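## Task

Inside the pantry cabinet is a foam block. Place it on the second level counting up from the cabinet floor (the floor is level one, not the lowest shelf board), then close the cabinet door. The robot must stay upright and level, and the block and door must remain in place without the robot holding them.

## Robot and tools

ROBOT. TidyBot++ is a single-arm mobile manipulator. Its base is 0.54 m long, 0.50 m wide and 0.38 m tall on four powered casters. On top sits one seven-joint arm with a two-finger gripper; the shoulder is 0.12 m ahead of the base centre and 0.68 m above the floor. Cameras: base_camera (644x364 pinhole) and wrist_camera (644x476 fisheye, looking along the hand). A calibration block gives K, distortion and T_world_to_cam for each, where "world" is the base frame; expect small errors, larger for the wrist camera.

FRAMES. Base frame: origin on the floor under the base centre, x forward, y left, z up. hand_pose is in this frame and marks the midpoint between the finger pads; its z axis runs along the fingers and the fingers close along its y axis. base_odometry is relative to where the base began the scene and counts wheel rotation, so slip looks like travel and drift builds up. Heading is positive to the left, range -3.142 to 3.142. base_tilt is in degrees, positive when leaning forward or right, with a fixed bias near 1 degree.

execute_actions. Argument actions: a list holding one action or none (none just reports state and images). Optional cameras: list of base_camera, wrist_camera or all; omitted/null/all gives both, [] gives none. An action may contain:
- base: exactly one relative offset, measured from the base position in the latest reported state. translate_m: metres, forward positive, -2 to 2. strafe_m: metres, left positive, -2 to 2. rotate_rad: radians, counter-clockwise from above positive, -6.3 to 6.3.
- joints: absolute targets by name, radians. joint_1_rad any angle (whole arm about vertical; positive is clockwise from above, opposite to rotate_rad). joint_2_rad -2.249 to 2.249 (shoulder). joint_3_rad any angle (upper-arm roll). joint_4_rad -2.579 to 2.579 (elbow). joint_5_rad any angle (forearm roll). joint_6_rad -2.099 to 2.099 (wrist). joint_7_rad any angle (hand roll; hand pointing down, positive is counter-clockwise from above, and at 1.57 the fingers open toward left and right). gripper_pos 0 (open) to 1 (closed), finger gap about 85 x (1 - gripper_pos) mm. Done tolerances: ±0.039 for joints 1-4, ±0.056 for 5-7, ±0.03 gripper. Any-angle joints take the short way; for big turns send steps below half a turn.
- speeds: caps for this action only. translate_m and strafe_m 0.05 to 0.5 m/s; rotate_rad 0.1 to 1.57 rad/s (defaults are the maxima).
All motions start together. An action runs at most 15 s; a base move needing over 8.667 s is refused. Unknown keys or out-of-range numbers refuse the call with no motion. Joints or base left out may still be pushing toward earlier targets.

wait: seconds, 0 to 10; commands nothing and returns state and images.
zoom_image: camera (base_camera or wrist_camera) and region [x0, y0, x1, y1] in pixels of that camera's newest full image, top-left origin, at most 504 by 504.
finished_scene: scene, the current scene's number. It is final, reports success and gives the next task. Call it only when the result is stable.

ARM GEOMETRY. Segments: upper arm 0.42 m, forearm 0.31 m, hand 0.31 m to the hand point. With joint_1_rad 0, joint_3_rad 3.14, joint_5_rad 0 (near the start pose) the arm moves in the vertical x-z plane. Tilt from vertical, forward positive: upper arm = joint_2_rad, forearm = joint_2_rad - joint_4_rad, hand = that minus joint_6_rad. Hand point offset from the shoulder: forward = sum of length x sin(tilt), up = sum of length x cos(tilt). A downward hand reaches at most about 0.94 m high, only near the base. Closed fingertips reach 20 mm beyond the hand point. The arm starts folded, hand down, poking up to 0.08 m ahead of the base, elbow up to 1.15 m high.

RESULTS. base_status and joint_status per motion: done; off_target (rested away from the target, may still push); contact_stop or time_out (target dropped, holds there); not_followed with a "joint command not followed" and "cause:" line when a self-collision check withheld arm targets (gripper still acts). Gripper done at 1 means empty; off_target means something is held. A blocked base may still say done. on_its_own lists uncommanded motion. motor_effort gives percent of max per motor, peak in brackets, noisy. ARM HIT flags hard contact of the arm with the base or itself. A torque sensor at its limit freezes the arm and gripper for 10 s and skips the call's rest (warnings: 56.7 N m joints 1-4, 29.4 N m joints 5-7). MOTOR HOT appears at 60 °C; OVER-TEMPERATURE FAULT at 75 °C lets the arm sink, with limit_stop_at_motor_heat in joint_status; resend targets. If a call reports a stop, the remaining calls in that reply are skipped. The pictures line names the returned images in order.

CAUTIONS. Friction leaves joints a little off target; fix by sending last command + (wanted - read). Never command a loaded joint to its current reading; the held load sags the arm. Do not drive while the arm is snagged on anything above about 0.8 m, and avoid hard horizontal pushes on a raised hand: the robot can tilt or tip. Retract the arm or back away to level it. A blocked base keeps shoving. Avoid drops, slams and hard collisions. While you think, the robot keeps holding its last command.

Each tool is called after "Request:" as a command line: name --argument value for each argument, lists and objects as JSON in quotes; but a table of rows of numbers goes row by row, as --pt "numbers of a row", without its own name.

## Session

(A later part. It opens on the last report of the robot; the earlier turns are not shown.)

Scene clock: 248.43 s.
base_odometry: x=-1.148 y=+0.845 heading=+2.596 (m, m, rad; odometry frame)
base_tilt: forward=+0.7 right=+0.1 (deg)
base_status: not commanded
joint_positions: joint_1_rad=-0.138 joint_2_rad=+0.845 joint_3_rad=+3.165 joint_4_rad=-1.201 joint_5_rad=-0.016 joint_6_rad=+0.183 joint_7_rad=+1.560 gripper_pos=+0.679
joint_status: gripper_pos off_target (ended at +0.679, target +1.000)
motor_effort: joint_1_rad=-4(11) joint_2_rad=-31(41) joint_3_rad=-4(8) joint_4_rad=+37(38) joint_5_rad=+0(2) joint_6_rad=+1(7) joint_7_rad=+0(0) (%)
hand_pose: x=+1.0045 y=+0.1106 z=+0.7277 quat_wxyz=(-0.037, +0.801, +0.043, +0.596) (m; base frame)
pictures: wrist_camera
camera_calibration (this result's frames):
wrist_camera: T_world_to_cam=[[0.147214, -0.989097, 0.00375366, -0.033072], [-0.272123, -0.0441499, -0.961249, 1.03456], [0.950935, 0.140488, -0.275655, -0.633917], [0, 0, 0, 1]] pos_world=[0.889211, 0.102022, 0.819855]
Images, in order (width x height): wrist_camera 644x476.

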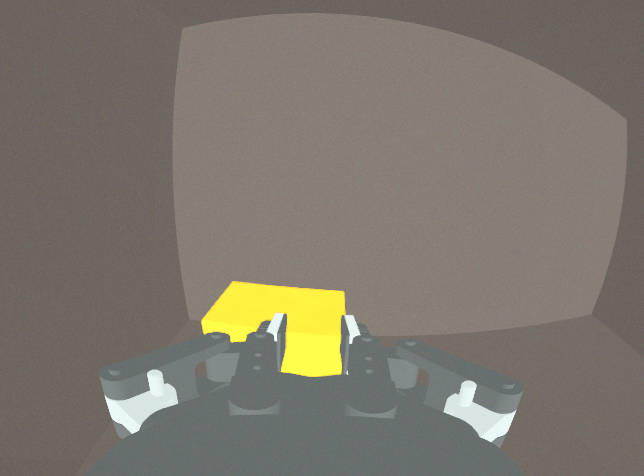

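Request:
execute_actions --actions '[{"joints":{"gripper_pos":0,"joint_2_rad":0.87,"joint_1_rad":-0.14}}]' --cameras '[]'

Request:
execute_actions --actions '[{"base":{"translate_m":-0.08},"speeds":{"translate_m":0.1}}]' --cameras '[]'

Request:
execute_actions --actions '[{"joints":{"gripper_pos":1,"joint_6_rad":0.45,"joint_4_rad":-1.15,"joint_1_rad":-0.11}}]' --cameras '["wrist_camera"]'

Scene clock: 252.53 s.
base_odometry: x=-1.149 y=+0.846 heading=+2.596 (m, m, rad; odometry frame)
base_tilt: forward=+0.8 right=+0.1 (deg)
base_status: not commanded
joint_positions: joint_1_rad=-0.119 joint_2_rad=+0.858 joint_3_rad=+3.166 joint_4_rad=-1.176 joint_5_rad=-0.016 joint_6_rad=+0.177 joint_7_rad=+1.560 gripper_pos=+0.000
joint_status: all done
motor_effort: joint_1_rad=-7(10) joint_2_rad=-49(50) joint_3_rad=-3(9) joint_4_rad=+29(39) joint_5_rad=+0(2) joint_6_rad=+12(13) joint_7_rad=+1(0) (%)
hand_pose: x=+1.0126 y=+0.0940 z=+0.7285 quat_wxyz=(-0.030, +0.800, +0.035, +0.598) (m; base frame)
pictures: none
No camera images: the call's "cameras" was empty. Leave "cameras" out to get every camera's image.

Scene clock: 253.90 s.
base_odometry: x=-1.081 y=+0.805 heading=+2.596 (m, m, rad; odometry frame)
base_tilt: forward=+0.8 right=+0.1 (deg)
base_status: done
joint_positions: joint_1_rad=-0.134 joint_2_rad=+0.861 joint_3_rad=+3.150 joint_4_rad=-1.140 joint_5_rad=-0.016 joint_6_rad=+0.177 joint_7_rad=+1.560 gripper_pos=+0.000
joint_status: not commanded
motor_effort: joint_1_rad=-1(7) joint_2_rad=-48(54) joint_3_rad=+0(3) joint_4_rad=+21(28) joint_5_rad=+0(0) joint_6_rad=+9(11) joint_7_rad=+1(1) (%)
hand_pose: x=+1.0177 y=+0.1168 z=+0.7463 quat_wxyz=(-0.044, +0.790, +0.041, +0.610) (m; base frame)
pictures: none
No camera images: the call's "cameras" was empty. Leave "cameras" out to get every camera's image.

Scene clock: 255.00 s.
base_odometry: x=-1.081 y=+0.805 heading=+2.596 (m, m, rad; odometry frame)
base_tilt: forward=+0.8 right=+0.1 (deg)
base_status: not commanded
joint_positions: joint_1_rad=-0.124 joint_2_rad=+0.861 joint_3_rad=+3.150 joint_4_rad=-1.145 joint_5_rad=-0.016 joint_6_rad=+0.429 joint_7_rad=+1.560 gripper_pos=+0.999
joint_status: all done
motor_effort: joint_1_rad=-1(1) joint_2_rad=-50(53) joint_3_rad=+0(0) joint_4_rad=+22(23) joint_5_rad=+0(0) joint_6_rad=+9(10) joint_7_rad=+1(1) (%)
hand_pose: x=+1.0281 y=+0.1088 z=+0.8210 quat_wxyz=(-0.046, +0.709, +0.033, +0.703) (m; base frame)
pictures: wrist_camera
camera_calibration (this result's frames):
wrist_camera: T_world_to_cam=[[0.142314, -0.98982, 0.00174411, -0.0319474], [0.00643237, -0.000837174, -0.999979, 0.87132], [0.989801, 0.142322, 0.00624775, -0.901946], [0, 0, 0, 1]] pos_world=[0.891688, 0.0974743, 0.876993]
Images, in order (width x height): wrist_camera 644x476.

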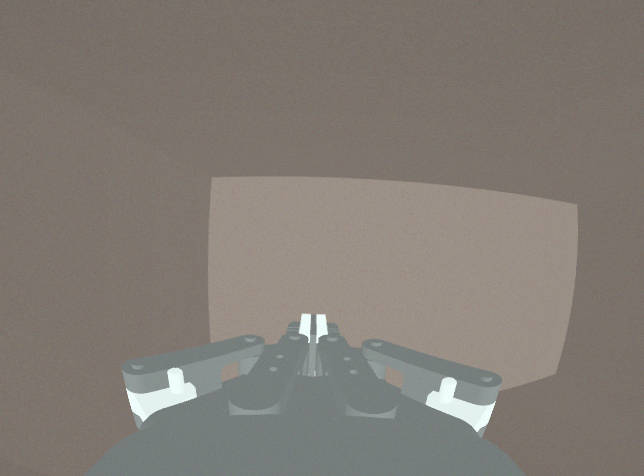

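Request:
execute_actions --actions '[{"base":{"translate_m":0.07},"speeds":{"translate_m":0.08}}]' --cameras '[]'

Request:
execute_actions --actions '[{"joints":{"joint_6_rad":0.02}}]' --cameras '["wrist_camera"]'

Request:
execute_actions --actions '[{"base":{"translate_m":-0.12},"speeds":{"translate_m":0.05}}]' --cameras '["wrist_camera"]'

Scene clock: 258.23 s.
base_odometry: x=-1.141 y=+0.841 heading=+2.596 (m, m, rad; odometry frame)
base_tilt: forward=+0.8 right=+0.1 (deg)
base_status: done
joint_positions: joint_1_rad=-0.124 joint_2_rad=+0.862 joint_3_rad=+3.150 joint_4_rad=-1.145 joint_5_rad=-0.016 joint_6_rad=+0.429 joint_7_rad=+1.560 gripper_pos=+0.999
joint_status: not commanded
motor_effort: joint_1_rad=-1(2) joint_2_rad=-50(53) joint_3_rad=+0(0) joint_4_rad=+22(24) joint_5_rad=+1(0) joint_6_rad=+9(10) joint_7_rad=+1(1) (%)
hand_pose: x=+1.0281 y=+0.1087 z=+0.8209 quat_wxyz=(-0.046, +0.709, +0.033, +0.703) (m; base frame)
pictures: none
No camera images: the call's "cameras" was empty. Leave "cameras" out to get every camera's image.

Scene clock: 259.07 s.
base_odometry: x=-1.140 y=+0.841 heading=+2.596 (m, m, rad; odometry frame)
base_tilt: forward=+0.8 right=+0.1 (deg)
base_status: not commanded
joint_positions: joint_1_rad=-0.124 joint_2_rad=+0.862 joint_3_rad=+3.150 joint_4_rad=-1.129 joint_5_rad=-0.016 joint_6_rad=+0.133 joint_7_rad=+1.560 gripper_pos=+0.999
joint_status: joint_6_rad off_target (ended at +0.133, target +0.020)
motor_effort: joint_1_rad=+0(1) joint_2_rad=-48(57) joint_3_rad=+0(2) joint_4_rad=+16(22) joint_5_rad=+0(0) joint_6_rad=-3(7) joint_7_rad=+1(1) (%)
hand_pose: x=+1.0175 y=+0.1080 z=+0.7388 quat_wxyz=(-0.040, +0.800, +0.038, +0.597) (m; base frame)
pictures: wrist_camera
camera_calibration (this result's frames):
wrist_camera: T_world_to_cam=[[0.14364, -0.989601, -0.00759068, -0.0255235], [-0.269897, -0.0317936, -0.962364, 1.04587], [0.952115, 0.140282, -0.271657, -0.64693], [0, 0, 0, 1]] pos_world=[0.901896, 0.0987469, 0.830575]
Images, in order (width x height): wrist_camera 644x476.

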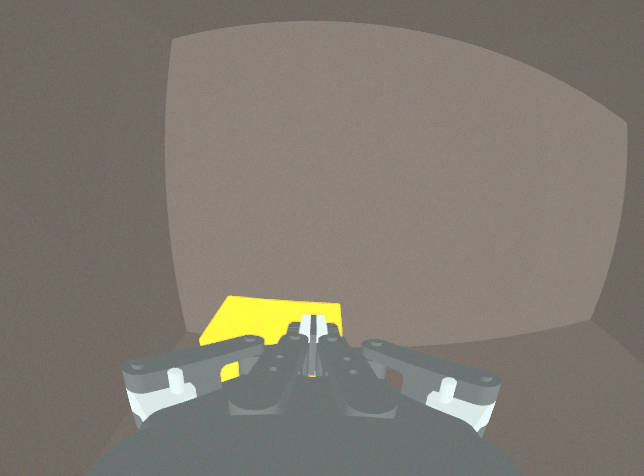

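Scene clock: 261.97 s.
base_odometry: x=-1.038 y=+0.778 heading=+2.596 (m, m, rad; odometry frame)
base_tilt: forward=+0.8 right=+0.1 (deg)
base_status: done
joint_positions: joint_1_rad=-0.123 joint_2_rad=+0.854 joint_3_rad=+3.150 joint_4_rad=-1.132 joint_5_rad=-0.016 joint_6_rad=+0.060 joint_7_rad=+1.560 gripper_pos=+0.999
joint_status: not commanded
on_its_own: joint_6_rad moved -0.073 to your old target +0.020
motor_effort: joint_1_rad=-1(3) joint_2_rad=-50(52) joint_3_rad=+0(1) joint_4_rad=+22(23) joint_5_rad=+0(0) joint_6_rad=+9(9) joint_7_rad=+1(1) (%)
hand_pose: x=+1.0095 y=+0.1065 z=+0.7235 quat_wxyz=(-0.038, +0.820, +0.039, +0.570) (m; base frame)
pictures: wrist_camera
camera_calibration (this result's frames):
wrist_camera: T_world_to_cam=[[0.142823, -0.989698, -0.00993356, -0.0234493], [-0.333072, -0.0386095, -0.942111, 1.07884], [0.932022, 0.137864, -0.335155, -0.576805], [0, 0, 0, 1]] pos_world=[0.900274, 0.0979659, 0.822831]
Images, in order (width x height): wrist_camera 644x476.

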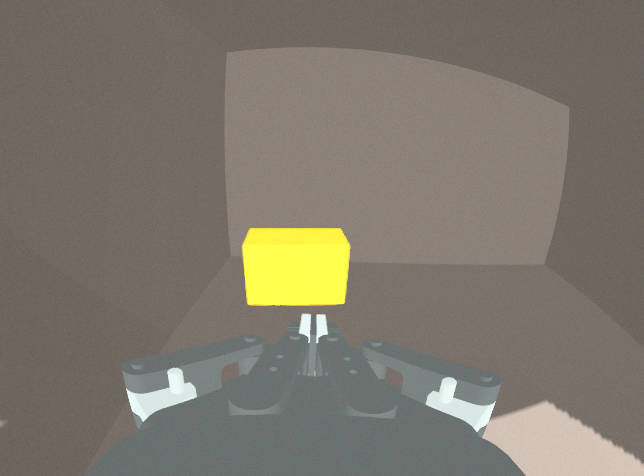

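Request:
execute_actions --actions '[{"joints":{"joint_6_rad":0.45,"joint_1_rad":-0.10}}]' --cameras '[]'

Request:
execute_actions --actions '[{"base":{"translate_m":0.095},"speeds":{"translate_m":0.1}}]' --cameras '[]'

Request:
execute_actions --actions '[{"joints":{"joint_6_rad":0.08}}]' --cameras '["wrist_camera"]'

Request:
execute_actions --actions '[{"base":{"translate_m":-0.14},"speeds":{"translate_m":0.05}}]' --cameras '["wrist_camera"]'

Scene clock: 264.23 s.
base_odometry: x=-1.038 y=+0.778 heading=+2.596 (m, m, rad; odometry frame)
base_tilt: forward=+0.8 right=+0.1 (deg)
base_status: not commanded
joint_positions: joint_1_rad=-0.121 joint_2_rad=+0.858 joint_3_rad=+3.150 joint_4_rad=-1.137 joint_5_rad=-0.016 joint_6_rad=+0.431 joint_7_rad=+1.560 gripper_pos=+0.999
joint_status: all done
motor_effort: joint_1_rad=-1(1) joint_2_rad=-49(52) joint_3_rad=+0(0) joint_4_rad=+22(24) joint_5_rad=+0(0) joint_6_rad=+9(10) joint_7_rad=+1(1) (%)
hand_pose: x=+1.0290 y=+0.1060 z=+0.8289 quat_wxyz=(-0.046, +0.704, +0.032, +0.708) (m; base frame)
pictures: none
No camera images: the call's "cameras" was empty. Leave "cameras" out to get every camera's image.

Scene clock: 265.73 s.
base_odometry: x=-1.119 y=+0.828 heading=+2.596 (m, m, rad; odometry frame)
base_tilt: forward=+0.8 right=+0.1 (deg)
base_status: done
joint_positions: joint_1_rad=-0.120 joint_2_rad=+0.859 joint_3_rad=+3.150 joint_4_rad=-1.137 joint_5_rad=-0.016 joint_6_rad=+0.431 joint_7_rad=+1.560 gripper_pos=+0.999
joint_status: not commanded
motor_effort: joint_1_rad=+0(1) joint_2_rad=-51(52) joint_3_rad=+0(0) joint_4_rad=+22(23) joint_5_rad=+0(0) joint_6_rad=+9(10) joint_7_rad=+1(1) (%)
hand_pose: x=+1.0292 y=+0.1046 z=+0.8288 quat_wxyz=(-0.045, +0.704, +0.031, +0.708) (m; base frame)
pictures: none
No camera images: the call's "cameras" was empty. Leave "cameras" out to get every camera's image.

Scene clock: 266.67 s.
base_odometry: x=-1.119 y=+0.828 heading=+2.596 (m, m, rad; odometry frame)
base_tilt: forward=+0.8 right=+0.1 (deg)
base_status: not commanded
joint_positions: joint_1_rad=-0.117 joint_2_rad=+0.843 joint_3_rad=+3.150 joint_4_rad=-1.128 joint_5_rad=-0.016 joint_6_rad=+0.124 joint_7_rad=+1.560 gripper_pos=+0.999
joint_status: all done
motor_effort: joint_1_rad=+0(2) joint_2_rad=-41(51) joint_3_rad=+0(1) joint_4_rad=+16(22) joint_5_rad=+0(1) joint_6_rad=+5(9) joint_7_rad=+1(1) (%)
hand_pose: x=+1.0165 y=+0.1022 z=+0.7543 quat_wxyz=(-0.039, +0.797, +0.035, +0.602) (m; base frame)
pictures: wrist_camera
camera_calibration (this result's frames):
wrist_camera: T_world_to_cam=[[0.137567, -0.990464, -0.00755057, -0.0248109], [-0.258785, -0.0285827, -0.965512, 1.05115], [0.956089, 0.134777, -0.260249, -0.653055], [0, 0, 0, 1]] pos_world=[0.899812, 0.093487, 0.844751]
Images, in order (width x height): wrist_camera 644x476.

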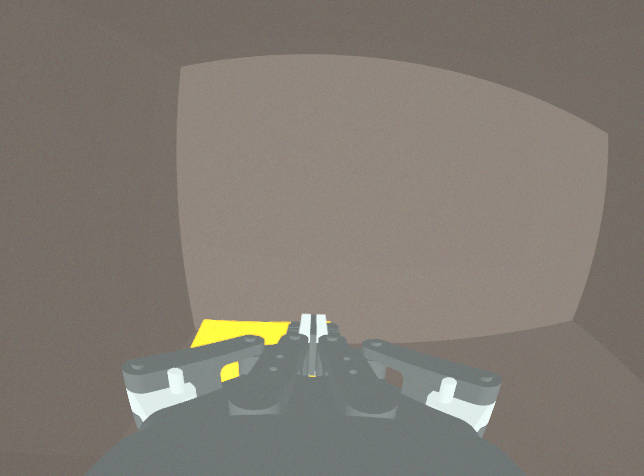

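Scene clock: 269.97 s.
base_odometry: x=-0.999 y=+0.755 heading=+2.596 (m, m, rad; odometry frame)
base_tilt: forward=+0.7 right=+0.1 (deg)
base_status: done
joint_positions: joint_1_rad=-0.114 joint_2_rad=+0.852 joint_3_rad=+3.150 joint_4_rad=-1.132 joint_5_rad=-0.016 joint_6_rad=+0.120 joint_7_rad=+1.560 gripper_pos=+0.999
joint_status: not commanded
motor_effort: joint_1_rad=+0(1) joint_2_rad=-50(53) joint_3_rad=+0(1) joint_4_rad=+22(23) joint_5_rad=+1(0) joint_6_rad=+9(10) joint_7_rad=+1(1) (%)
hand_pose: x=+1.0162 y=+0.0990 z=+0.7422 quat_wxyz=(-0.037, +0.802, +0.034, +0.595) (m; base frame)
pictures: wrist_camera
camera_calibration (this result's frames):
wrist_camera: T_world_to_cam=[[0.134087, -0.990937, -0.00798141, -0.0240345], [-0.275725, -0.0295708, -0.960782, 1.05304], [0.951838, 0.131029, -0.277191, -0.63822], [0, 0, 0, 1]] pos_world=[0.901054, 0.0909482, 0.834642]
Images, in order (width x height): wrist_camera 644x476.

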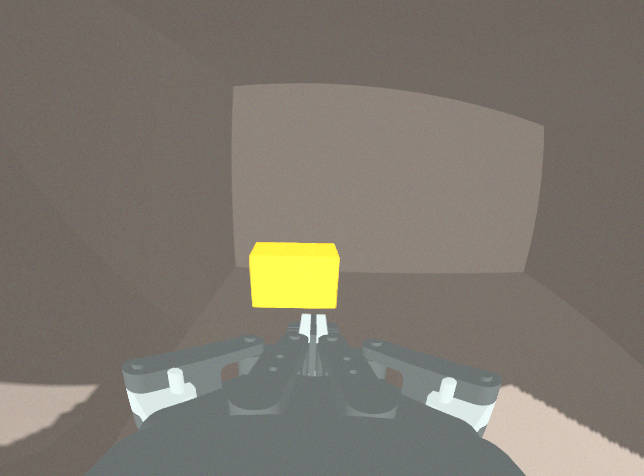

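Request:
execute_actions --actions '[{"joints":{"joint_6_rad":0.42,"joint_1_rad":-0.085,"joint_4_rad":-1.0,"joint_2_rad":0.93}}]' --cameras '[]'

Request:
execute_actions --actions '[{"base":{"translate_m":0.13},"speeds":{"translate_m":0.1}}]' --cameras '["wrist_camera"]'

Request:
execute_actions --actions '[{"joints":{"joint_6_rad":0.02}}]' --cameras '["wrist_camera"]'

Request:
execute_actions --actions '[{"base":{"translate_m":-0.14},"speeds":{"translate_m":0.05}}]' --cameras '["wrist_camera"]'

Scene clock: 273.77 s.
base_odometry: x=-0.999 y=+0.755 heading=+2.596 (m, m, rad; odometry frame)
base_tilt: forward=+0.7 right=+0.1 (deg)
base_status: not commanded
joint_positions: joint_1_rad=-0.106 joint_2_rad=+0.910 joint_3_rad=+3.150 joint_4_rad=-1.014 joint_5_rad=-0.016 joint_6_rad=+0.388 joint_7_rad=+1.560 gripper_pos=+0.999
joint_status: all done
motor_effort: joint_1_rad=-1(2) joint_2_rad=-51(52) joint_3_rad=+0(0) joint_4_rad=+22(24) joint_5_rad=+0(0) joint_6_rad=+9(10) joint_7_rad=+1(1) (%)
hand_pose: x=+1.0526 y=+0.0950 z=+0.8421 quat_wxyz=(-0.041, +0.694, +0.026, +0.718) (m; base frame)
pictures: none
No camera images: the call's "cameras" was empty. Leave "cameras" out to get every camera's image.

Scene clock: 275.60 s.
base_odometry: x=-1.110 y=+0.822 heading=+2.596 (m, m, rad; odometry frame)
base_tilt: forward=+0.8 right=+0.1 (deg)
base_status: done
joint_positions: joint_1_rad=-0.105 joint_2_rad=+0.912 joint_3_rad=+3.150 joint_4_rad=-1.014 joint_5_rad=-0.016 joint_6_rad=+0.388 joint_7_rad=+1.560 gripper_pos=+0.999
joint_status: not commanded
motor_effort: joint_1_rad=-1(0) joint_2_rad=-52(53) joint_3_rad=+0(0) joint_4_rad=+22(23) joint_5_rad=+1(0) joint_6_rad=+9(10) joint_7_rad=+1(1) (%)
hand_pose: x=+1.0530 y=+0.0942 z=+0.8401 quat_wxyz=(-0.041, +0.695, +0.026, +0.718) (m; base frame)
pictures: wrist_camera
camera_calibration (this result's frames):
wrist_camera: T_world_to_cam=[[0.124418, -0.992227, 0.0022854, -0.031309], [0.0457692, 0.00343825, -0.998946, 0.847551], [0.991174, 0.124392, 0.0458413, -0.957656], [0, 0, 0, 1]] pos_world=[0.914307, 0.0851446, 0.890629]
Images, in order (width x height): wrist_camera 644x476.

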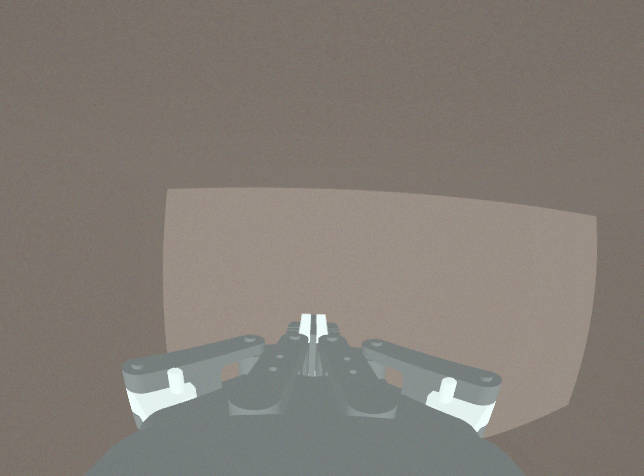

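Scene clock: 276.87 s.
base_odometry: x=-1.110 y=+0.822 heading=+2.596 (m, m, rad; odometry frame)
base_tilt: forward=+0.8 right=+0.1 (deg)
base_status: not commanded
joint_positions: joint_1_rad=-0.100 joint_2_rad=+0.912 joint_3_rad=+3.150 joint_4_rad=-0.991 joint_5_rad=-0.016 joint_6_rad=+0.063 joint_7_rad=+1.560 gripper_pos=+0.999
joint_status: all done
motor_effort: joint_1_rad=-1(4) joint_2_rad=-47(52) joint_3_rad=+0(2) joint_4_rad=+19(22) joint_5_rad=+0(0) joint_6_rad=+7(8) joint_7_rad=+1(1) (%)
hand_pose: x=+1.0447 y=+0.0901 z=+0.7544 quat_wxyz=(-0.034, +0.795, +0.029, +0.605) (m; base frame)
pictures: wrist_camera
camera_calibration (this result's frames):
wrist_camera: T_world_to_cam=[[0.122107, -0.99249, -0.00734671, -0.0244339], [-0.251838, -0.0238222, -0.967476, 1.052], [0.960035, 0.119986, -0.252855, -0.686711], [0, 0, 0, 1]] pos_world=[0.927184, 0.083206, 0.843971]
Images, in order (width x height): wrist_camera 644x476.

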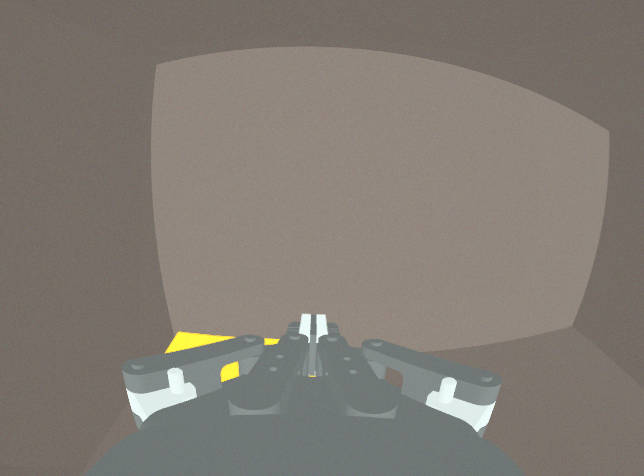

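Scene clock: 280.17 s.
base_odometry: x=-0.990 y=+0.749 heading=+2.596 (m, m, rad; odometry frame)
base_tilt: forward=+0.8 right=+0.1 (deg)
base_status: done
joint_positions: joint_1_rad=-0.098 joint_2_rad=+0.919 joint_3_rad=+3.150 joint_4_rad=-0.991 joint_5_rad=-0.016 joint_6_rad=+0.060 joint_7_rad=+1.560 gripper_pos=+0.999
joint_status: not commanded
motor_effort: joint_1_rad=-1(3) joint_2_rad=-52(55) joint_3_rad=+0(1) joint_4_rad=+22(24) joint_5_rad=+0(0) joint_6_rad=+9(9) joint_7_rad=+1(1) (%)
hand_pose: x=+1.0450 y=+0.0878 z=+0.7467 quat_wxyz=(-0.033, +0.798, +0.028, +0.601) (m; base frame)
pictures: wrist_camera
camera_calibration (this result's frames):
wrist_camera: T_world_to_cam=[[0.119579, -0.992795, -0.00762216, -0.0239263], [-0.262294, -0.0241861, -0.964685, 1.05341], [0.95755, 0.117355, -0.263297, -0.678085], [0, 0, 0, 1]] pos_world=[0.928465, 0.0813007, 0.837485]
Images, in order (width x height): wrist_camera 644x476.

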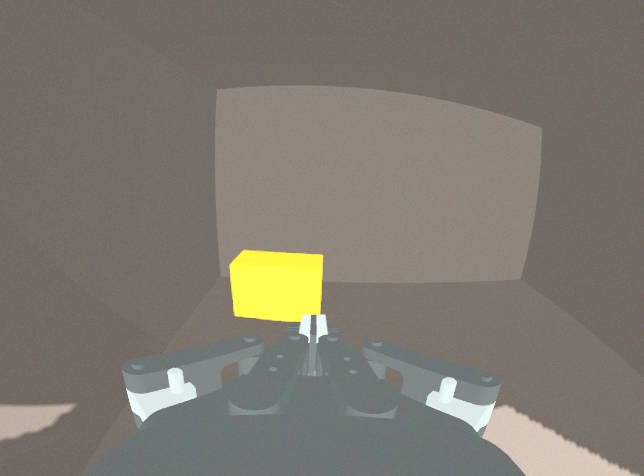

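Request:
execute_actions --actions '[{"joints":{"joint_6_rad":0.42,"joint_1_rad":-0.135}}]' --cameras '[]'

Request:
execute_actions --actions '[{"base":{"translate_m":0.14},"speeds":{"translate_m":0.1}}]' --cameras '[]'

Request:
execute_actions --actions '[{"joints":{"joint_6_rad":-0.1}}]' --cameras '["wrist_camera"]'

Request:
execute_actions --actions '[{"base":{"translate_m":-0.16},"speeds":{"translate_m":0.05}}]' --cameras '["wrist_camera"]'

Scene clock: 282.90 s.
base_odometry: x=-0.990 y=+0.749 heading=+2.596 (m, m, rad; odometry frame)
base_tilt: forward=+0.8 right=+0.1 (deg)
base_status: not commanded
joint_positions: joint_1_rad=-0.122 joint_2_rad=+0.920 joint_3_rad=+3.150 joint_4_rad=-0.992 joint_5_rad=-0.016 joint_6_rad=+0.400 joint_7_rad=+1.560 gripper_pos=+0.999
joint_status: all done
motor_effort: joint_1_rad=-1(4) joint_2_rad=-51(55) joint_3_rad=+0(1) joint_4_rad=+22(25) joint_5_rad=+1(0) joint_6_rad=+9(10) joint_7_rad=+1(1) (%)
hand_pose: x=+1.0543 y=+0.1109 z=+0.8492 quat_wxyz=(-0.048, +0.686, +0.031, +0.726) (m; base frame)
pictures: none
No camera images: the call's "cameras" was empty. Leave "cameras" out to get every camera's image.

Scene clock: 284.87 s.
base_odometry: x=-1.110 y=+0.822 heading=+2.596 (m, m, rad; odometry frame)
base_tilt: forward=+0.8 right=+0.1 (deg)
base_status: done
joint_positions: joint_1_rad=-0.122 joint_2_rad=+0.920 joint_3_rad=+3.150 joint_4_rad=-0.992 joint_5_rad=-0.016 joint_6_rad=+0.400 joint_7_rad=+1.560 gripper_pos=+0.999
joint_status: not commanded
motor_effort: joint_1_rad=-2(0) joint_2_rad=-53(55) joint_3_rad=+0(0) joint_4_rad=+23(24) joint_5_rad=+0(0) joint_6_rad=+10(10) joint_7_rad=+1(1) (%)
hand_pose: x=+1.0543 y=+0.1109 z=+0.8492 quat_wxyz=(-0.048, +0.686, +0.031, +0.726) (m; base frame)
pictures: none
No camera images: the call's "cameras" was empty. Leave "cameras" out to get every camera's image.

Scene clock: 285.83 s.
base_odometry: x=-1.110 y=+0.822 heading=+2.596 (m, m, rad; odometry frame)
base_tilt: forward=+0.8 right=+0.1 (deg)
base_status: not commanded
joint_positions: joint_1_rad=-0.122 joint_2_rad=+0.895 joint_3_rad=+3.150 joint_4_rad=-0.966 joint_5_rad=-0.016 joint_6_rad=-0.039 joint_7_rad=+1.560 gripper_pos=+0.999
joint_status: joint_6_rad off_target (ended at -0.039, target -0.100)
motor_effort: joint_1_rad=-2(1) joint_2_rad=-41(54) joint_3_rad=+0(1) joint_4_rad=+14(23) joint_5_rad=+0(0) joint_6_rad=+1(10) joint_7_rad=+1(1) (%)
hand_pose: x=+1.0367 y=+0.1102 z=+0.7546 quat_wxyz=(-0.040, +0.812, +0.039, +0.581) (m; base frame)
pictures: wrist_camera
camera_calibration (this result's frames):
wrist_camera: T_world_to_cam=[[0.144476, -0.989462, -0.00960995, -0.0253529], [-0.308473, -0.0358096, -0.950559, 1.09785], [0.940197, 0.140298, -0.310396, -0.619636], [0, 0, 0, 1]] pos_world=[0.924901, 0.101161, 0.850999]
Images, in order (width x height): wrist_camera 644x476.

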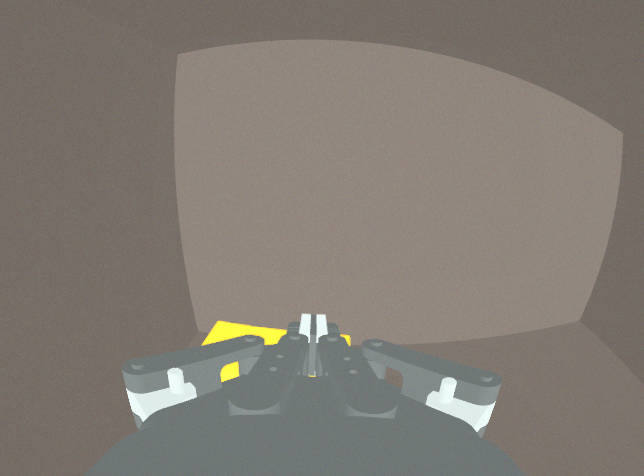

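Scene clock: 289.53 s.
base_odometry: x=-0.973 y=+0.738 heading=+2.596 (m, m, rad; odometry frame)
base_tilt: forward=+0.7 right=+0.1 (deg)
base_status: done
joint_positions: joint_1_rad=-0.123 joint_2_rad=+0.910 joint_3_rad=+3.150 joint_4_rad=-0.979 joint_5_rad=-0.016 joint_6_rad=-0.060 joint_7_rad=+1.560 gripper_pos=+0.999
joint_status: not commanded
motor_effort: joint_1_rad=-1(5) joint_2_rad=-51(54) joint_3_rad=+0(2) joint_4_rad=+22(23) joint_5_rad=+0(0) joint_6_rad=+9(9) joint_7_rad=+1(1) (%)
hand_pose: x=+1.0324 y=+0.1101 z=+0.7269 quat_wxyz=(-0.038, +0.826, +0.040, +0.560) (m; base frame)
pictures: wrist_camera
camera_calibration (this result's frames):
wrist_camera: T_world_to_cam=[[0.144489, -0.989445, -0.0109988, -0.0241031], [-0.354792, -0.0414277, -0.934027, 1.10662], [0.923713, 0.138859, -0.357033, -0.573149], [0, 0, 0, 1]] pos_world=[0.925529, 0.101583, 0.828718]
Images, in order (width x height): wrist_camera 644x476.

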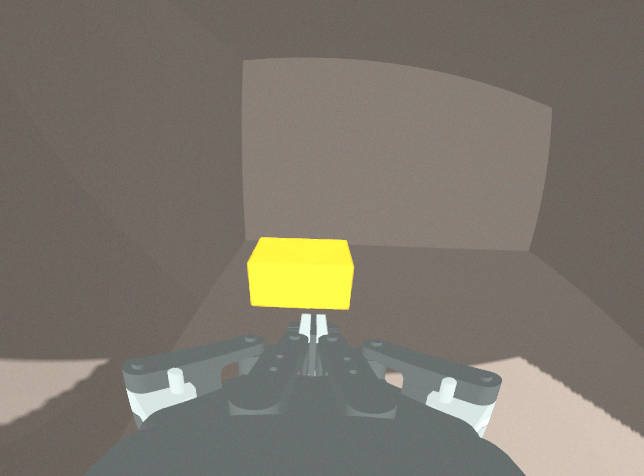

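Request:
execute_actions --actions '[{"joints":{"joint_1_rad":-0.085,"joint_6_rad":0.0}}]' --cameras '["wrist_camera"]'

Request:
execute_actions --actions '[{"base":{"translate_m":0.12},"speeds":{"translate_m":0.05}}]' --cameras '["wrist_camera"]'

Request:
execute_actions --actions '[{"base":{"translate_m":-0.14},"speeds":{"translate_m":0.12}}]' --cameras '["wrist_camera"]'

Scene clock: 292.37 s.
base_odometry: x=-0.973 y=+0.738 heading=+2.596 (m, m, rad; odometry frame)
base_tilt: forward=+0.8 right=+0.1 (deg)
base_status: not commanded
joint_positions: joint_1_rad=-0.096 joint_2_rad=+0.910 joint_3_rad=+3.149 joint_4_rad=-0.979 joint_5_rad=-0.016 joint_6_rad=-0.039 joint_7_rad=+1.560 gripper_pos=+0.999
joint_status: all done
motor_effort: joint_1_rad=-1(2) joint_2_rad=-51(52) joint_3_rad=+0(0) joint_4_rad=+22(23) joint_5_rad=+1(1) joint_6_rad=+9(8) joint_7_rad=+1(1) (%)
hand_pose: x=+1.0374 y=+0.0862 z=+0.7330 quat_wxyz=(-0.032, +0.821, +0.028, +0.569) (m; base frame)
pictures: wrist_camera
camera_calibration (this result's frames):
wrist_camera: T_world_to_cam=[[0.118449, -0.992904, -0.0105602, -0.0214345], [-0.33596, -0.0300661, -0.941396, 1.09804], [0.934399, 0.115055, -0.337137, -0.595814], [0, 0, 0, 1]] pos_world=[0.928163, 0.0802827, 0.832589]
Images, in order (width x height): wrist_camera 644x476.

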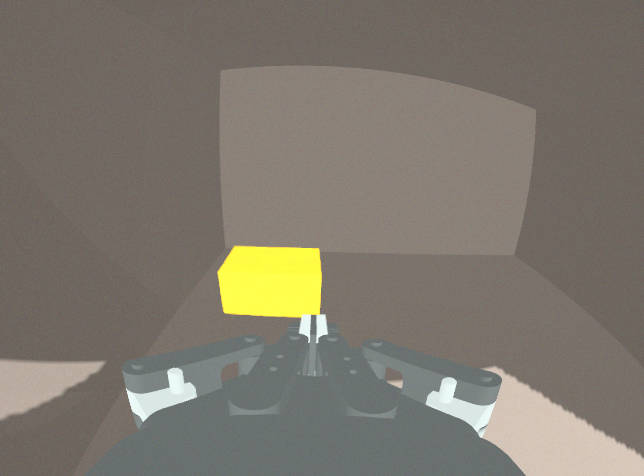

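Scene clock: 295.23 s.
base_odometry: x=-1.075 y=+0.801 heading=+2.596 (m, m, rad; odometry frame)
base_tilt: forward=+0.8 right=+0.1 (deg)
base_status: done
joint_positions: joint_1_rad=-0.096 joint_2_rad=+0.911 joint_3_rad=+3.149 joint_4_rad=-0.980 joint_5_rad=-0.016 joint_6_rad=-0.038 joint_7_rad=+1.560 gripper_pos=+0.999
joint_status: not commanded
motor_effort: joint_1_rad=-2(1) joint_2_rad=-52(54) joint_3_rad=+0(1) joint_4_rad=+22(23) joint_5_rad=+0(1) joint_6_rad=+9(9) joint_7_rad=+1(1) (%)
hand_pose: x=+1.0374 y=+0.0862 z=+0.7320 quat_wxyz=(-0.032, +0.821, +0.028, +0.569) (m; base frame)
pictures: wrist_camera
camera_calibration (this result's frames):
wrist_camera: T_world_to_cam=[[0.118434, -0.992906, -0.0105801, -0.0214175], [-0.33686, -0.030153, -0.941072, 1.09782], [0.934076, 0.115019, -0.338042, -0.59517], [0, 0, 0, 1]] pos_world=[0.928282, 0.0802928, 0.831708]
Images, in order (width x height): wrist_camera 644x476.

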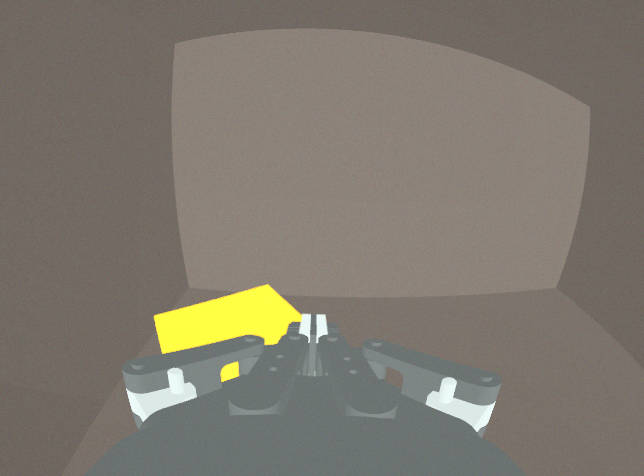

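Scene clock: 297.00 s.
base_odometry: x=-0.956 y=+0.728 heading=+2.596 (m, m, rad; odometry frame)
base_tilt: forward=+0.8 right=+0.1 (deg)
base_status: done
joint_positions: joint_1_rad=-0.096 joint_2_rad=+0.912 joint_3_rad=+3.149 joint_4_rad=-0.981 joint_5_rad=-0.016 joint_6_rad=-0.038 joint_7_rad=+1.560 gripper_pos=+0.999
joint_status: not commanded
motor_effort: joint_1_rad=+0(1) joint_2_rad=-51(54) joint_3_rad=+0(0) joint_4_rad=+22(23) joint_5_rad=+0(0) joint_6_rad=+9(9) joint_7_rad=+1(1) (%)
hand_pose: x=+1.0373 y=+0.0861 z=+0.7302 quat_wxyz=(-0.032, +0.822, +0.028, +0.568) (m; base frame)
pictures: wrist_camera
camera_calibration (this result's frames):
wrist_camera: T_world_to_cam=[[0.118313, -0.992919, -0.0106232, -0.021366], [-0.338694, -0.0302963, -0.940409, 1.09752], [0.933428, 0.114861, -0.33988, -0.593713], [0, 0, 0, 1]] pos_world=[0.928439, 0.0802305, 0.8301]
Images, in order (width x height): wrist_camera 644x476.

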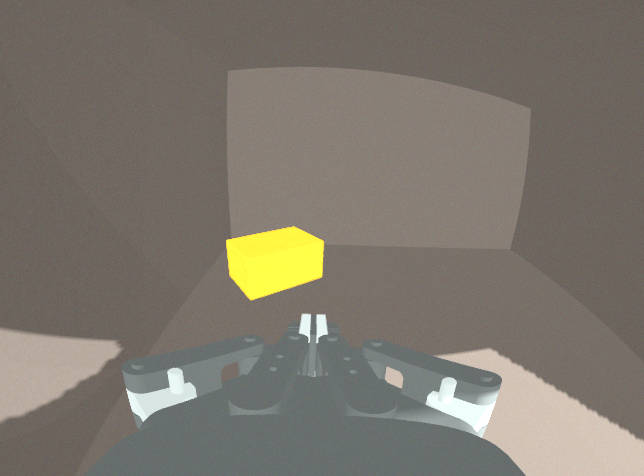

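Request:
execute_actions --actions '[{"joints":{"joint_1_rad":-0.125}}]' --cameras '[]'

Request:
execute_actions --actions '[{"base":{"translate_m":0.145},"speeds":{"translate_m":0.05}}]' --cameras '["wrist_camera"]'

Request:
execute_actions --actions '[{"base":{"translate_m":-0.15},"speeds":{"translate_m":0.12}}]' --cameras '["wrist_camera"]'

Scene clock: 299.27 s.
base_odometry: x=-0.956 y=+0.728 heading=+2.596 (m, m, rad; odometry frame)
base_tilt: forward=+0.8 right=+0.1 (deg)
base_status: not commanded
joint_positions: joint_1_rad=-0.113 joint_2_rad=+0.912 joint_3_rad=+3.149 joint_4_rad=-0.981 joint_5_rad=-0.016 joint_6_rad=-0.038 joint_7_rad=+1.560 gripper_pos=+0.999
joint_status: all done
motor_effort: joint_1_rad=+0(4) joint_2_rad=-51(52) joint_3_rad=+0(1) joint_4_rad=+22(22) joint_5_rad=+0(0) joint_6_rad=+9(9) joint_7_rad=+1(1) (%)
hand_pose: x=+1.0358 y=+0.1015 z=+0.7302 quat_wxyz=(-0.036, +0.821, +0.035, +0.568) (m; base frame)
pictures: none
No camera images: the call's "cameras" was empty. Leave "cameras" out to get every camera's image.

Scene clock: 302.60 s.
base_odometry: x=-1.080 y=+0.803 heading=+2.595 (m, m, rad; odometry frame)
base_tilt: forward=+0.8 right=+0.1 (deg)
base_status: done
joint_positions: joint_1_rad=-0.113 joint_2_rad=+0.913 joint_3_rad=+3.149 joint_4_rad=-0.981 joint_5_rad=-0.016 joint_6_rad=-0.037 joint_7_rad=+1.560 gripper_pos=+0.999
joint_status: not commanded
motor_effort: joint_1_rad=-1(3) joint_2_rad=-52(54) joint_3_rad=+0(1) joint_4_rad=+23(23) joint_5_rad=+0(1) joint_6_rad=+9(9) joint_7_rad=+1(1) (%)
hand_pose: x=+1.0358 y=+0.1015 z=+0.7293 quat_wxyz=(-0.036, +0.822, +0.035, +0.568) (m; base frame)
pictures: wrist_camera
camera_calibration (this result's frames):
wrist_camera: T_world_to_cam=[[0.135048, -0.990777, -0.0110594, -0.0230587], [-0.338859, -0.0356939, -0.94016, 1.09718], [0.931094, 0.130714, -0.340555, -0.593033], [0, 0, 0, 1]] pos_world=[0.927074, 0.0938346, 0.829312]
Images, in order (width x height): wrist_camera 644x476.

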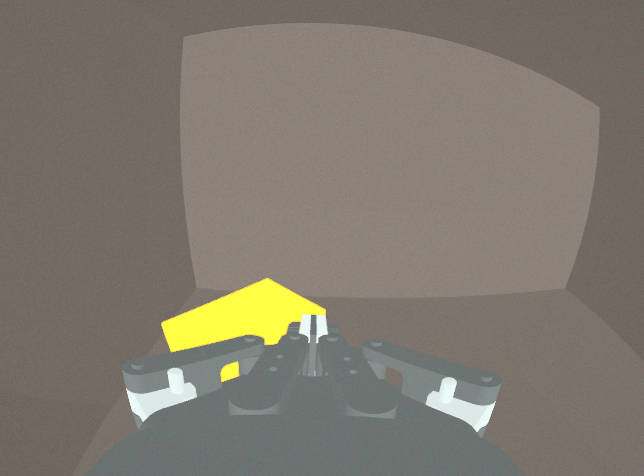

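Scene clock: 304.47 s.
base_odometry: x=-0.951 y=+0.725 heading=+2.594 (m, m, rad; odometry frame)
base_tilt: forward=+0.8 right=+0.1 (deg)
base_status: done
joint_positions: joint_1_rad=-0.113 joint_2_rad=+0.914 joint_3_rad=+3.149 joint_4_rad=-0.981 joint_5_rad=-0.016 joint_6_rad=-0.037 joint_7_rad=+1.560 gripper_pos=+0.999
joint_status: not commanded
motor_effort: joint_1_rad=+0(1) joint_2_rad=-51(54) joint_3_rad=+0(0) joint_4_rad=+22(23) joint_5_rad=+0(0) joint_6_rad=+9(9) joint_7_rad=+1(1) (%)
hand_pose: x=+1.0358 y=+0.1017 z=+0.7280 quat_wxyz=(-0.036, +0.822, +0.035, +0.567) (m; base frame)
pictures: wrist_camera
camera_calibration (this result's frames):
wrist_camera: T_world_to_cam=[[0.135153, -0.990763, -0.0110822, -0.023053], [-0.339942, -0.0358608, -0.939762, 1.09682], [0.930684, 0.130779, -0.341648, -0.592284], [0, 0, 0, 1]] pos_world=[0.9272, 0.0939512, 0.828141]
Images, in order (width x height): wrist_camera 644x476.

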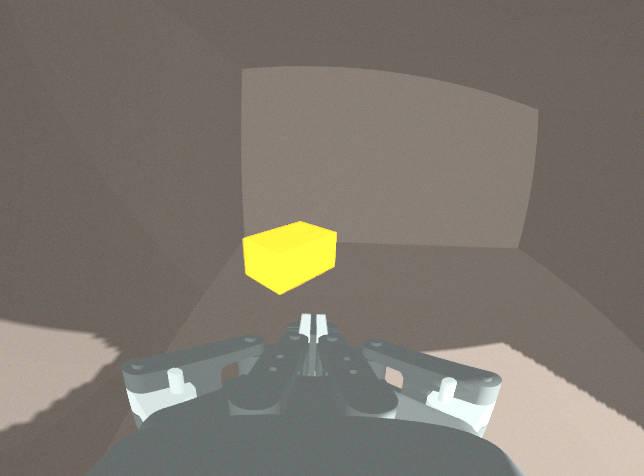

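Request:
execute_actions --actions '[{"joints":{"joint_1_rad":-0.165,"gripper_pos":0}}]' --cameras '[]'

Request:
execute_actions --actions '[{"base":{"translate_m":0.13},"speeds":{"translate_m":0.07}}]' --cameras '["wrist_camera"]'

Scene clock: 307.23 s.
base_odometry: x=-0.951 y=+0.725 heading=+2.594 (m, m, rad; odometry frame)
base_tilt: forward=+0.8 right=+0.1 (deg)
base_status: not commanded
joint_positions: joint_1_rad=-0.154 joint_2_rad=+0.914 joint_3_rad=+3.147 joint_4_rad=-0.981 joint_5_rad=-0.016 joint_6_rad=-0.037 joint_7_rad=+1.560 gripper_pos=+0.000
joint_status: all done
motor_effort: joint_1_rad=-1(4) joint_2_rad=-51(52) joint_3_rad=+0(1) joint_4_rad=+22(22) joint_5_rad=+0(1) joint_6_rad=+9(9) joint_7_rad=+1(1) (%)
hand_pose: x=+1.0307 y=+0.1399 z=+0.7281 quat_wxyz=(-0.049, +0.821, +0.052, +0.566) (m; base frame)
pictures: none
No camera images: the call's "cameras" was empty. Leave "cameras" out to get every camera's image.

Scene clock: 309.60 s.
base_odometry: x=-1.062 y=+0.793 heading=+2.594 (m, m, rad; odometry frame)
base_tilt: forward=+0.8 right=+0.1 (deg)
base_status: done
joint_positions: joint_1_rad=-0.154 joint_2_rad=+0.915 joint_3_rad=+3.147 joint_4_rad=-0.982 joint_5_rad=-0.016 joint_6_rad=-0.037 joint_7_rad=+1.560 gripper_pos=+0.000
joint_status: not commanded
motor_effort: joint_1_rad=-1(2) joint_2_rad=-51(54) joint_3_rad=+0(1) joint_4_rad=+22(23) joint_5_rad=+0(0) joint_6_rad=+9(9) joint_7_rad=+1(1) (%)
hand_pose: x=+1.0307 y=+0.1402 z=+0.7277 quat_wxyz=(-0.049, +0.821, +0.052, +0.566) (m; base frame)
pictures: wrist_camera
camera_calibration (this result's frames):
wrist_camera: T_world_to_cam=[[0.176805, -0.98417, -0.012223, -0.0272293], [-0.338665, -0.0491711, -0.939621, 1.09659], [0.924146, 0.170269, -0.341998, -0.591204], [0, 0, 0, 1]] pos_world=[0.92255, 0.127786, 0.827858]
Images, in order (width x height): wrist_camera 644x476.

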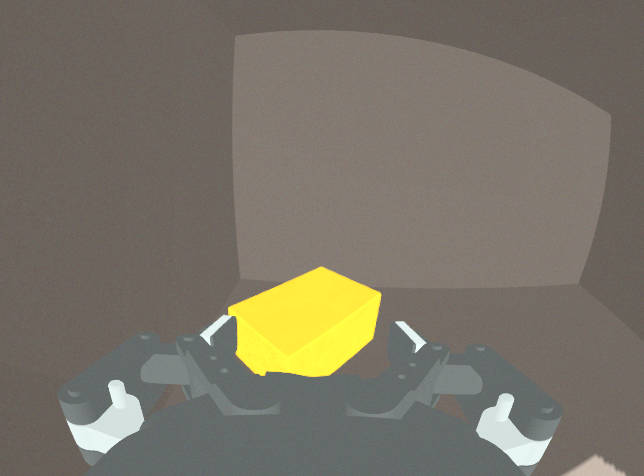

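Request:
execute_actions --actions '[{"base":{"translate_m":0.03},"speeds":{"translate_m":0.05}}]' --cameras '["wrist_camera"]'

Request:
execute_actions --actions '[{"joints":{"gripper_pos":1}}]' --cameras '["wrist_camera"]'

Scene clock: 312.00 s.
base_odometry: x=-1.088 y=+0.808 heading=+2.593 (m, m, rad; odometry frame)
base_tilt: forward=+0.8 right=+0.1 (deg)
base_status: done
joint_positions: joint_1_rad=-0.154 joint_2_rad=+0.915 joint_3_rad=+3.147 joint_4_rad=-0.982 joint_5_rad=-0.016 joint_6_rad=-0.037 joint_7_rad=+1.560 gripper_pos=+0.000
joint_status: not commanded
motor_effort: joint_1_rad=+0(4) joint_2_rad=-52(54) joint_3_rad=+0(1) joint_4_rad=+22(23) joint_5_rad=+0(0) joint_6_rad=+9(9) joint_7_rad=+1(1) (%)
hand_pose: x=+1.0306 y=+0.1404 z=+0.7276 quat_wxyz=(-0.049, +0.821, +0.052, +0.566) (m; base frame)
pictures: wrist_camera
camera_calibration (this result's frames):
wrist_camera: T_world_to_cam=[[0.177076, -0.984121, -0.0122226, -0.0272613], [-0.338669, -0.0492677, -0.939615, 1.09654], [0.924093, 0.170522, -0.342015, -0.5912], [0, 0, 0, 1]] pos_world=[0.922514, 0.128008, 0.827793]
Images, in order (width x height): wrist_camera 644x476.

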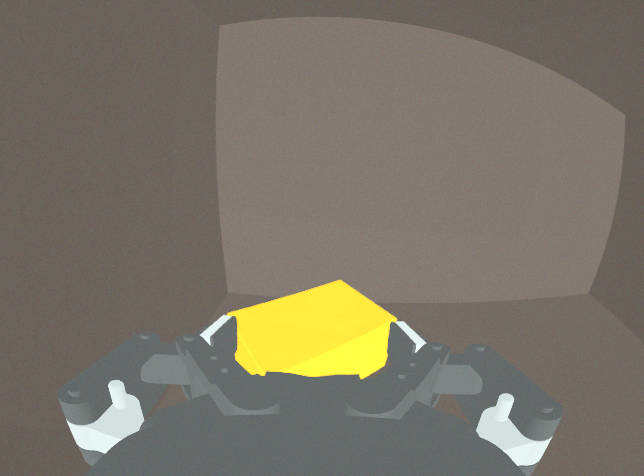

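Scene clock: 313.20 s.
base_odometry: x=-1.088 y=+0.808 heading=+2.593 (m, m, rad; odometry frame)
base_tilt: forward=+0.8 right=+0.1 (deg)
base_status: not commanded
joint_positions: joint_1_rad=-0.172 joint_2_rad=+0.903 joint_3_rad=+3.138 joint_4_rad=-0.992 joint_5_rad=-0.016 joint_6_rad=-0.026 joint_7_rad=+1.560 gripper_pos=+0.998
joint_status: all done
motor_effort: joint_1_rad=+1(3) joint_2_rad=-46(51) joint_3_rad=+1(3) joint_4_rad=+21(26) joint_5_rad=+0(1) joint_6_rad=+8(12) joint_7_rad=+1(1) (%)
hand_pose: x=+1.0256 y=+0.1610 z=+0.7353 quat_wxyz=(-0.059, +0.817, +0.059, +0.570) (m; base frame)
pictures: wrist_camera
camera_calibration (this result's frames):
wrist_camera: T_world_to_cam=[[0.20003, -0.979596, -0.0194904, -0.0249713], [-0.327707, -0.0481435, -0.943552, 1.09456], [0.923361, 0.195126, -0.330651, -0.599003], [0, 0, 0, 1]] pos_world=[0.916788, 0.145116, 0.834231]
Images, in order (width x height): wrist_camera 644x476.

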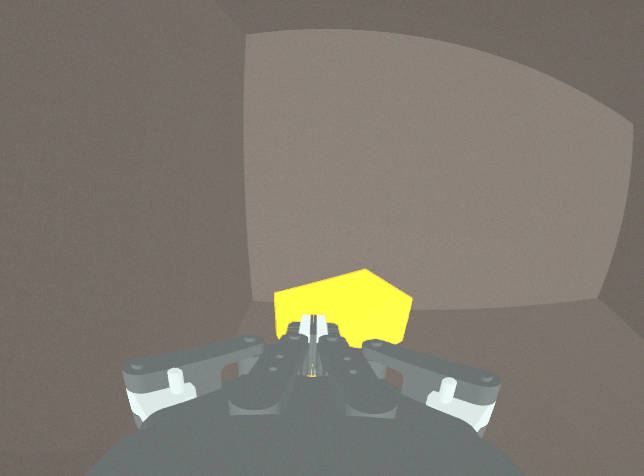

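Request:
execute_actions --actions '[{"base":{"translate_m":-0.13},"speeds":{"translate_m":0.12},"joints":{"gripper_pos":0,"joint_2_rad":0.90}}]' --cameras '[]'

Request:
execute_actions --actions '[{"joints":{"joint_2_rad":0.955,"joint_6_rad":0.0,"joint_1_rad":-0.15}}]' --cameras '["wrist_camera"]'

Scene clock: 316.27 s.
base_odometry: x=-0.977 y=+0.740 heading=+2.592 (m, m, rad; odometry frame)
base_tilt: forward=+0.8 right=+0.1 (deg)
base_status: done
joint_positions: joint_1_rad=-0.161 joint_2_rad=+0.903 joint_3_rad=+3.139 joint_4_rad=-0.992 joint_5_rad=-0.016 joint_6_rad=-0.026 joint_7_rad=+1.560 gripper_pos=+0.000
joint_status: all done
motor_effort: joint_1_rad=-5(6) joint_2_rad=-52(54) joint_3_rad=-2(3) joint_4_rad=+23(23) joint_5_rad=+0(1) joint_6_rad=+9(9) joint_7_rad=+1(1) (%)
hand_pose: x=+1.0274 y=+0.1504 z=+0.7354 quat_wxyz=(-0.055, +0.818, +0.055, +0.571) (m; base frame)
pictures: none
No camera images: the call's "cameras" was empty. Leave "cameras" out to get every camera's image.

Scene clock: 317.17 s.
base_odometry: x=-0.977 y=+0.740 heading=+2.592 (m, m, rad; odometry frame)
base_tilt: forward=+0.8 right=+0.1 (deg)
base_status: not commanded
joint_positions: joint_1_rad=-0.161 joint_2_rad=+0.935 joint_3_rad=+3.139 joint_4_rad=-0.992 joint_5_rad=-0.016 joint_6_rad=-0.026 joint_7_rad=+1.560 gripper_pos=+0.000
joint_status: all done
motor_effort: joint_1_rad=-4(5) joint_2_rad=-52(52) joint_3_rad=-1(2) joint_4_rad=+22(23) joint_5_rad=+0(0) joint_6_rad=+9(9) joint_7_rad=+1(1) (%)
hand_pose: x=+1.0287 y=+0.1502 z=+0.7064 quat_wxyz=(-0.054, +0.826, +0.055, +0.558) (m; base frame)
pictures: wrist_camera
camera_calibration (this result's frames):
wrist_camera: T_world_to_cam=[[0.187479, -0.982085, -0.0189693, -0.0238343], [-0.356922, -0.0501189, -0.932789, 1.09049], [0.915128, 0.181649, -0.359924, -0.578181], [0, 0, 0, 1]] pos_world=[0.922799, 0.136273, 0.808648]
Images, in order (width x height): wrist_camera 644x476.

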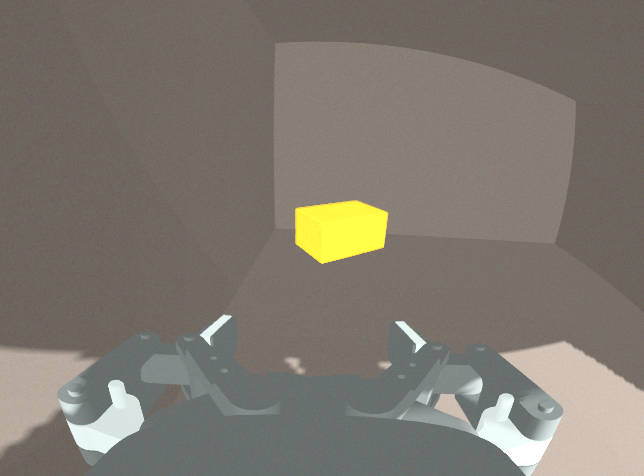

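Request:
execute_actions --actions '[{"joints":{"joint_1_rad":-0.115}}]' --cameras '[]'

Request:
execute_actions --actions '[{"base":{"translate_m":0.15},"speeds":{"translate_m":0.07}}]' --cameras '["wrist_camera"]'

Scene clock: 320.97 s.
base_odometry: x=-0.977 y=+0.740 heading=+2.592 (m, m, rad; odometry frame)
base_tilt: forward=+0.8 right=+0.1 (deg)
base_status: not commanded
joint_positions: joint_1_rad=-0.131 joint_2_rad=+0.935 joint_3_rad=+3.139 joint_4_rad=-0.992 joint_5_rad=-0.016 joint_6_rad=-0.026 joint_7_rad=+1.560 gripper_pos=+0.000
joint_status: all done
motor_effort: joint_1_rad=-1(1) joint_2_rad=-52(52) joint_3_rad=+0(1) joint_4_rad=+22(22) joint_5_rad=+1(1) joint_6_rad=+8(9) joint_7_rad=+1(1) (%)
hand_pose: x=+1.0328 y=+0.1231 z=+0.7064 quat_wxyz=(-0.046, +0.827, +0.043, +0.558) (m; base frame)
pictures: none
No camera images: the call's "cameras" was empty. Leave "cameras" out to get every camera's image.

Scene clock: 323.83 s.
base_odometry: x=-1.105 y=+0.819 heading=+2.591 (m, m, rad; odometry frame)
base_tilt: forward=+0.8 right=+0.1 (deg)
base_status: done
joint_positions: joint_1_rad=-0.122 joint_2_rad=+0.942 joint_3_rad=+3.133 joint_4_rad=-0.996 joint_5_rad=-0.016 joint_6_rad=-0.026 joint_7_rad=+1.560 gripper_pos=+0.000
joint_status: not commanded
motor_effort: joint_1_rad=-1(9) joint_2_rad=-52(54) joint_3_rad=+0(6) joint_4_rad=+22(28) joint_5_rad=+1(0) joint_6_rad=+9(13) joint_7_rad=+1(0) (%)
hand_pose: x=+1.0325 y=+0.1183 z=+0.6969 quat_wxyz=(-0.046, +0.831, +0.040, +0.553) (m; base frame)
pictures: wrist_camera
camera_calibration (this result's frames):
wrist_camera: T_world_to_cam=[[0.152985, -0.98792, -0.0246924, -0.0157715], [-0.370124, -0.0341123, -0.928356, 1.09004], [0.916299, 0.151164, -0.370872, -0.569275], [0, 0, 0, 1]] pos_world=[0.92749, 0.107657, 0.800431]
Images, in order (width x height): wrist_camera 644x476.

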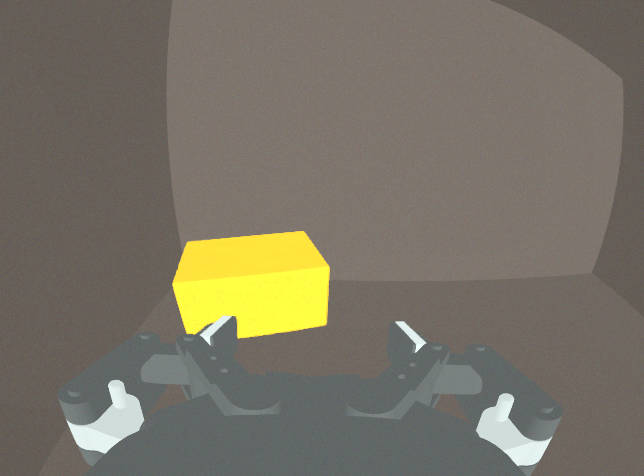

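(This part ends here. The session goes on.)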